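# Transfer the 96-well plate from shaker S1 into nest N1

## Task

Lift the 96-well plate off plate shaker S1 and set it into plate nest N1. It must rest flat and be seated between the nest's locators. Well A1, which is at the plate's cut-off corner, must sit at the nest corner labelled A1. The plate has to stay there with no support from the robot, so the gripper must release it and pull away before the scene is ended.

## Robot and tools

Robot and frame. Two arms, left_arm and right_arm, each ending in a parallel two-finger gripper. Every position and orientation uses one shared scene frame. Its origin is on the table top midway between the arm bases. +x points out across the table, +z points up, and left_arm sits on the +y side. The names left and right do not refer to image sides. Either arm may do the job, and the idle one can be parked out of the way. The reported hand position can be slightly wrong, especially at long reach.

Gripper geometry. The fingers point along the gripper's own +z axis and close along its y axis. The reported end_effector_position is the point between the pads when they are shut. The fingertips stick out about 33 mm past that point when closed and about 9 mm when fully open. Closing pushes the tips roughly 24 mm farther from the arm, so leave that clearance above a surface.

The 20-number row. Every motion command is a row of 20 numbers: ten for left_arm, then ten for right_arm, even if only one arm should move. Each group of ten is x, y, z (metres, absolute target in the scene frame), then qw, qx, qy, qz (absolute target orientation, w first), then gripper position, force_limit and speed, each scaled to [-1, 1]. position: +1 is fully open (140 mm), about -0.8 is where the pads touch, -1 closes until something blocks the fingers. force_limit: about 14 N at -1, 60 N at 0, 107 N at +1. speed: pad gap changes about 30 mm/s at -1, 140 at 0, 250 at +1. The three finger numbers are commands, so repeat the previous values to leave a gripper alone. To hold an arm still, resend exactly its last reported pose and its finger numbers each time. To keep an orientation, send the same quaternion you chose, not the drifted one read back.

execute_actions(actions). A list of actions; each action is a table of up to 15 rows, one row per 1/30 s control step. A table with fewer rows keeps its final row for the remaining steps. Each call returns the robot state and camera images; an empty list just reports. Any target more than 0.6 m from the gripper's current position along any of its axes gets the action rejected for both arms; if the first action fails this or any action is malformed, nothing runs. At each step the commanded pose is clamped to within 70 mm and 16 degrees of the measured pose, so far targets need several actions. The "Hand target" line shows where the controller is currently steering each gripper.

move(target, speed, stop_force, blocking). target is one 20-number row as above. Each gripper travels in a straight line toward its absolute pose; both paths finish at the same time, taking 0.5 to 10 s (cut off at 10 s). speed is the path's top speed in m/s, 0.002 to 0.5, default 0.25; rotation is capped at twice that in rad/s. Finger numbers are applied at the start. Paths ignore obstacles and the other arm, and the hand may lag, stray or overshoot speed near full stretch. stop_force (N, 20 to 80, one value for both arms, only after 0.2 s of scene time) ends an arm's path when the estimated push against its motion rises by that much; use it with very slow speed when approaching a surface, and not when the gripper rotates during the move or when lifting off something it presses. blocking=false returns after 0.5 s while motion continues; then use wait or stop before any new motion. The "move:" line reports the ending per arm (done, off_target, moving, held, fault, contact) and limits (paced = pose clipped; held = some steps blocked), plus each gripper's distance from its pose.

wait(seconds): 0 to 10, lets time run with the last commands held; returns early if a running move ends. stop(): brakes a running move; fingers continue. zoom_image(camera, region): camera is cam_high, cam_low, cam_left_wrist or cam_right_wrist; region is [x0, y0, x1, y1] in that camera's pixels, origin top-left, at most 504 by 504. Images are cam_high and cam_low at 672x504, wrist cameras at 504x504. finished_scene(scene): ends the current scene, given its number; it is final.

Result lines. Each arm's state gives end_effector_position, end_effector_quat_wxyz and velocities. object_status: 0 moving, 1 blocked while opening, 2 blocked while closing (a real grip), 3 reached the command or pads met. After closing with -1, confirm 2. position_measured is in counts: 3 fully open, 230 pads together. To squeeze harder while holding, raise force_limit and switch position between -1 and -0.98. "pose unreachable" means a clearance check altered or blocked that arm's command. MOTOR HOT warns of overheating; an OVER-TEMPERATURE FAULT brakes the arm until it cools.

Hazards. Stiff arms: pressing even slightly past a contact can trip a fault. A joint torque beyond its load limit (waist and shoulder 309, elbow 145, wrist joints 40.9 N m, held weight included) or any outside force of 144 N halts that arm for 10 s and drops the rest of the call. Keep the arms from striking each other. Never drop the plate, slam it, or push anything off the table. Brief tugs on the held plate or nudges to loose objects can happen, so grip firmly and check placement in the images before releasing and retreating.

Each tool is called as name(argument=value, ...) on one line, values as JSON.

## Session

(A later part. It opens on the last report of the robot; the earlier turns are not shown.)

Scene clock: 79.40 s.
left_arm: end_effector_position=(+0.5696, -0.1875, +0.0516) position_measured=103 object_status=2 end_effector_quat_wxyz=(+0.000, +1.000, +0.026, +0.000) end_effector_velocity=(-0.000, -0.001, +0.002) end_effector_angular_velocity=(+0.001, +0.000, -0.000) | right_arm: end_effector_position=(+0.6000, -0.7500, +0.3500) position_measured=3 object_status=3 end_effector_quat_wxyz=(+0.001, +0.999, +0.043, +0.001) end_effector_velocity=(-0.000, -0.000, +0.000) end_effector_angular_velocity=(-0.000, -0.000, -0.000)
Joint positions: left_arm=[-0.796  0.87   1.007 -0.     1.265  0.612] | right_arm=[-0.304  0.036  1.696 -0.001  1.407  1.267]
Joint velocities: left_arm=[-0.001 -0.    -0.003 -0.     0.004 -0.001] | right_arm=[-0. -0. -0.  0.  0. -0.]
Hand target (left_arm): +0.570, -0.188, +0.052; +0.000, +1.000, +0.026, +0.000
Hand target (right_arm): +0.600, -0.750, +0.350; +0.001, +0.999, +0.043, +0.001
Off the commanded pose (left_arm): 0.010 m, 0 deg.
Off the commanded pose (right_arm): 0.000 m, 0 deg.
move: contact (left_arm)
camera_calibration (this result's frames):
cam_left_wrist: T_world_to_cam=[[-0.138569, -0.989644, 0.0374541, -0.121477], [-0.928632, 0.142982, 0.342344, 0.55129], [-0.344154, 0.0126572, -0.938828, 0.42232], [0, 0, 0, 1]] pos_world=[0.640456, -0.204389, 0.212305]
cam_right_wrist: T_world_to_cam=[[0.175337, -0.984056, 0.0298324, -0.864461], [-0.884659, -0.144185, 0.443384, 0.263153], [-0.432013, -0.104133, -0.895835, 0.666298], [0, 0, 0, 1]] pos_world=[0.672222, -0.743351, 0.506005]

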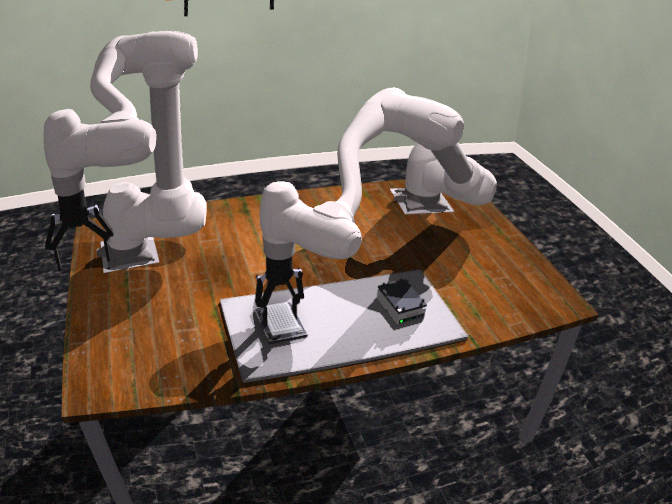

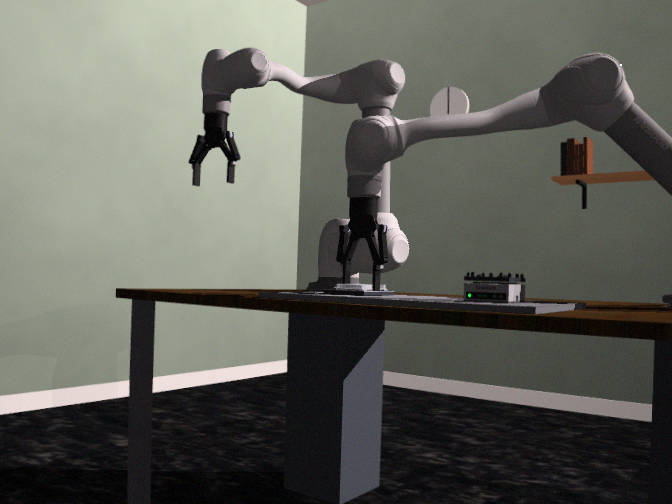

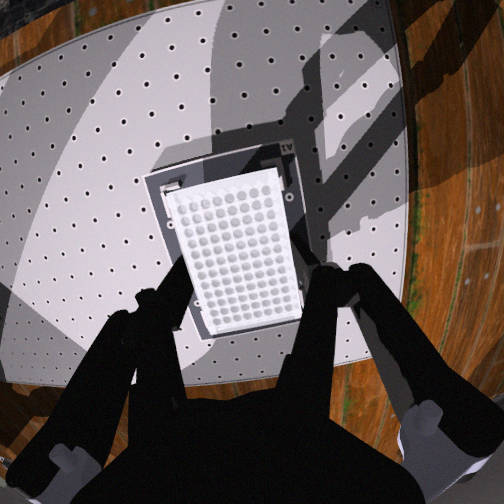

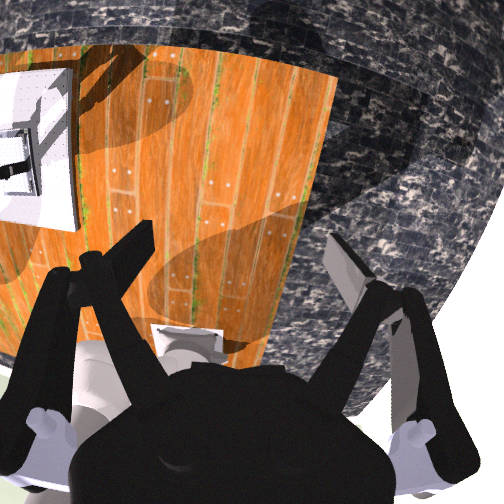

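move(target=[0.5696,-0.1875,0.053,0,0.9997,0.026,0,0.3,0,-0.5,0.6,-0.75,0.35,0.001,0.999,0.043,0.001,1,0,0])

move(target=[0.6,-0.1875,0.15,0,0.9997,0.026,0,0.3,0,-0.5,0.6,-0.75,0.35,0.001,0.999,0.043,0.001,1,0,0], speed=0.15)

zoom_image(camera="cam_left_wrist", region=[150, 150, 350, 350])

zoom_image(camera="cam_low", region=[310, 260, 400, 310])

zoom_image(camera="cam_high", region=[240, 290, 320, 355])

Scene clock: 83.43 s.
left_arm: end_effector_position=(+0.5696, -0.1875, +0.0530) position_measured=91 object_status=3 end_effector_quat_wxyz=(+0.000, +1.000, +0.026, -0.000) end_effector_velocity=(+0.000, +0.000, -0.000) end_effector_angular_velocity=(-0.000, +0.000, +0.004) | right_arm: end_effector_position=(+0.6000, -0.7500, +0.3500) position_measured=3 object_status=3 end_effector_quat_wxyz=(+0.001, +0.999, +0.043, +0.001) end_effector_velocity=(-0.000, -0.001, -0.000) end_effector_angular_velocity=(+0.001, +0.001, -0.002)
Joint positions: left_arm=[-0.796  0.869  1.006 -0.     1.267  0.612] | right_arm=[-0.304  0.036  1.696 -0.001  1.407  1.267]
Joint velocities: left_arm=[ 0.     0.     0.    -0.    -0.001 -0.004] | right_arm=[-0.001  0.     0.     0.001 -0.     0.   ]
Hand target (left_arm): +0.570, -0.188, +0.053; +0.000, +1.000, +0.026, -0.000
Hand target (right_arm): +0.600, -0.750, +0.350; +0.001, +0.999, +0.043, +0.001
Off the commanded pose (left_arm): 0.000 m, 0 deg.
Off the commanded pose (right_arm): 0.000 m, 0 deg.
move: done
camera_calibration (this result's frames):
cam_left_wrist: T_world_to_cam=[[-0.138656, -0.989637, 0.0373354, -0.121488], [-0.928579, 0.143021, 0.342471, 0.550788], [-0.344262, 0.0128168, -0.938786, 0.423678], [0, 0, 0, 1]] pos_world=[0.640461, -0.204433, 0.213649]
cam_right_wrist: T_world_to_cam=[[0.175337, -0.984056, 0.0298323, -0.86446], [-0.884659, -0.144185, 0.443383, 0.263153], [-0.432013, -0.104133, -0.895835, 0.666299], [0, 0, 0, 1]] pos_world=[0.672222, -0.743351, 0.506005]

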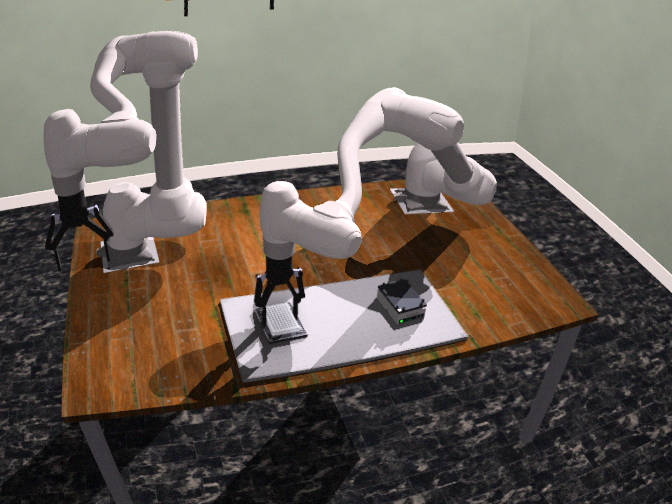

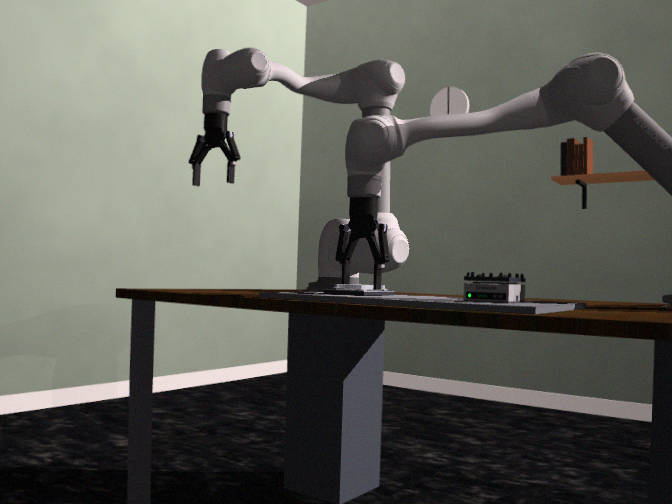

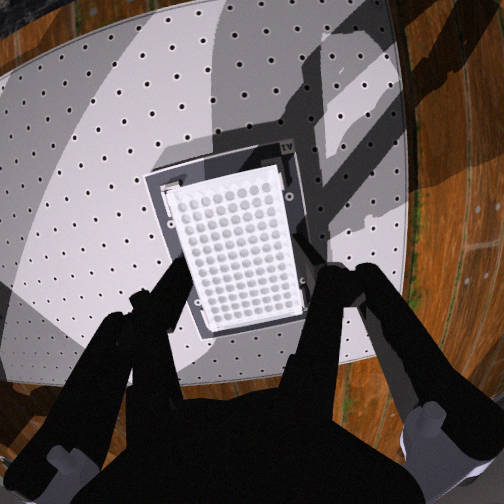

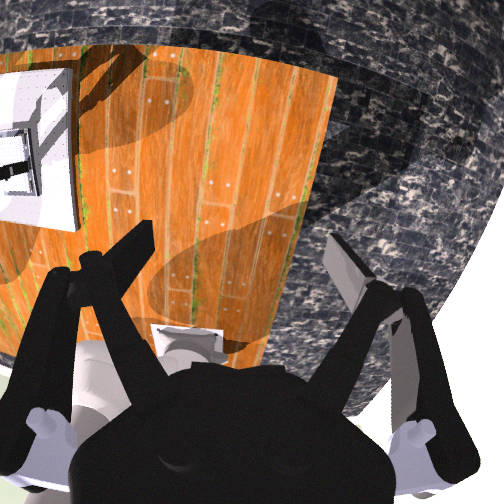

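Scene clock: 84.47 s.
left_arm: end_effector_position=(+0.6001, -0.1876, +0.1499) position_measured=91 object_status=3 end_effector_quat_wxyz=(+0.000, +1.000, +0.026, +0.000) end_effector_velocity=(+0.000, +0.000, +0.001) end_effector_angular_velocity=(+0.001, +0.000, -0.001) | right_arm: end_effector_position=(+0.6000, -0.7500, +0.3500) position_measured=3 object_status=3 end_effector_quat_wxyz=(+0.001, +0.999, +0.043, +0.001) end_effector_velocity=(-0.000, +0.001, -0.000) end_effector_angular_velocity=(+0.001, +0.001, +0.001)
Joint positions: left_arm=[-0.772  0.866  0.833 -0.     1.442  0.635] | right_arm=[-0.304  0.036  1.696 -0.001  1.407  1.267]
Joint velocities: left_arm=[ 0.     0.001 -0.002  0.     0.002  0.001] | right_arm=[ 0.001 -0.     0.     0.001  0.    -0.   ]
Hand target (left_arm): +0.600, -0.188, +0.150; +0.000, +1.000, +0.026, -0.000
Hand target (right_arm): +0.600, -0.750, +0.350; +0.001, +0.999, +0.043, +0.001
Off the commanded pose (left_arm): 0.000 m, 0 deg.
Off the commanded pose (right_arm): 0.000 m, 0 deg.
move: done
camera_calibration (this result's frames):
cam_left_wrist: T_world_to_cam=[[-0.138856, -0.989607, 0.0373656, -0.120853], [-0.928561, 0.14322, 0.342435, 0.545973], [-0.344228, 0.012853, -0.938798, 0.525187], [0, 0, 0, 1]] pos_world=[0.670973, -0.204542, 0.3106]
cam_right_wrist: T_world_to_cam=[[0.175337, -0.984056, 0.0298324, -0.864461], [-0.884659, -0.144185, 0.443383, 0.263153], [-0.432013, -0.104133, -0.895835, 0.666298], [0, 0, 0, 1]] pos_world=[0.672222, -0.743351, 0.506005]

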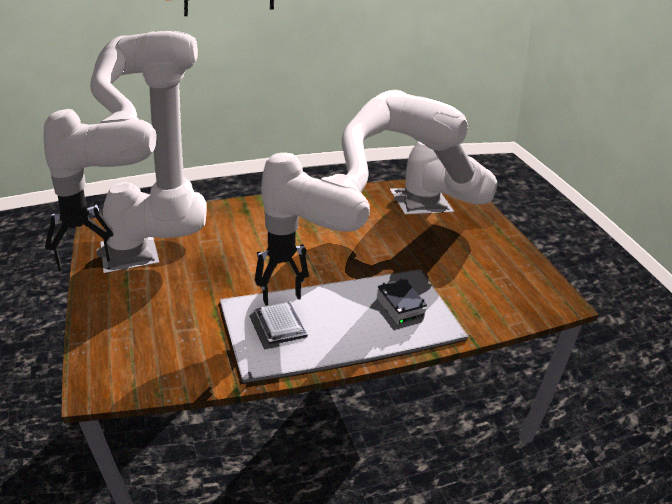

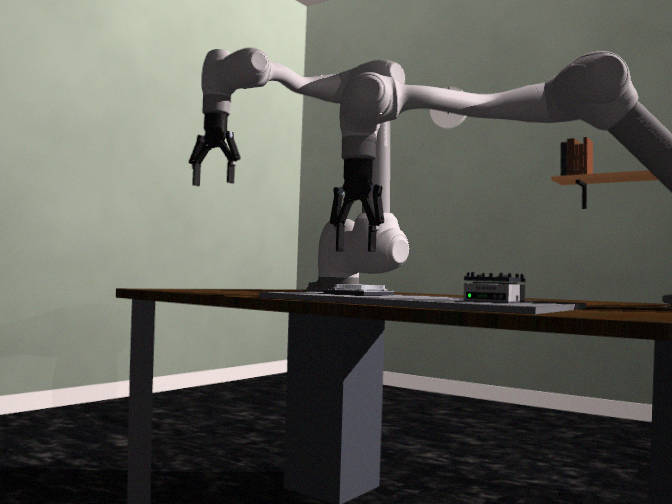

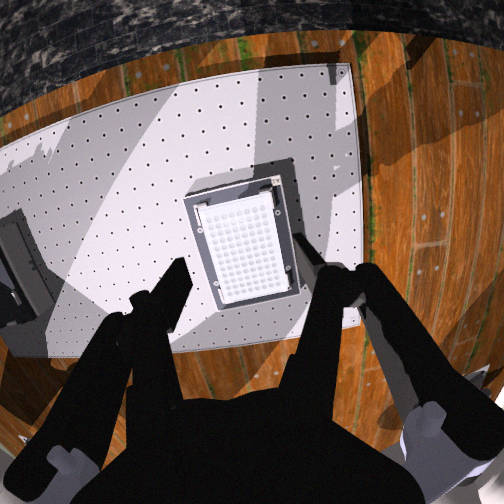

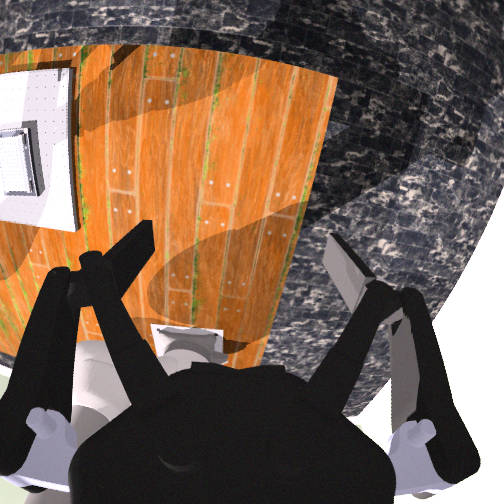

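Region (150, 150, 350, 350) of cam_left_wrist's 504x504 image, scaled by 2.520, with more detail than that image has.

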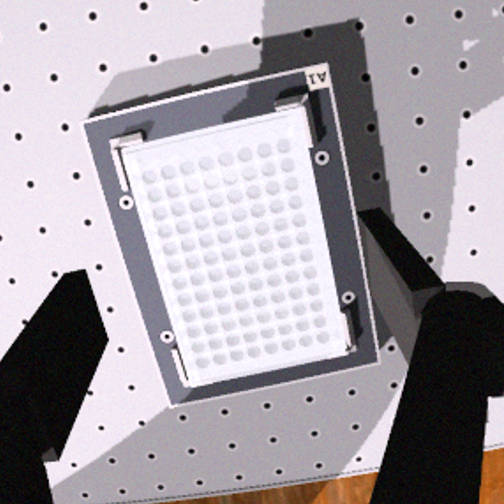

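Region (310, 260, 400, 310) of cam_low's 672x504 image, scaled by 5.600, with more detail than that image has.

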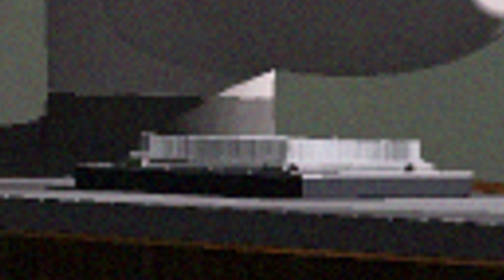

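Region (240, 290, 320, 355) of cam_high's 672x504 image, scaled by 6.300, with more detail than that image has; it fills the top 410 rows of this view, and the rest is white.

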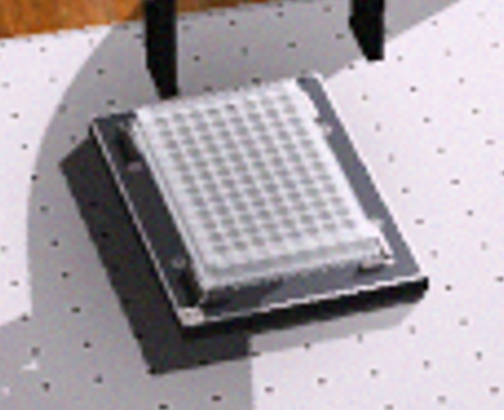

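finished_scene(scene=1)

The scene is finished: the task was done.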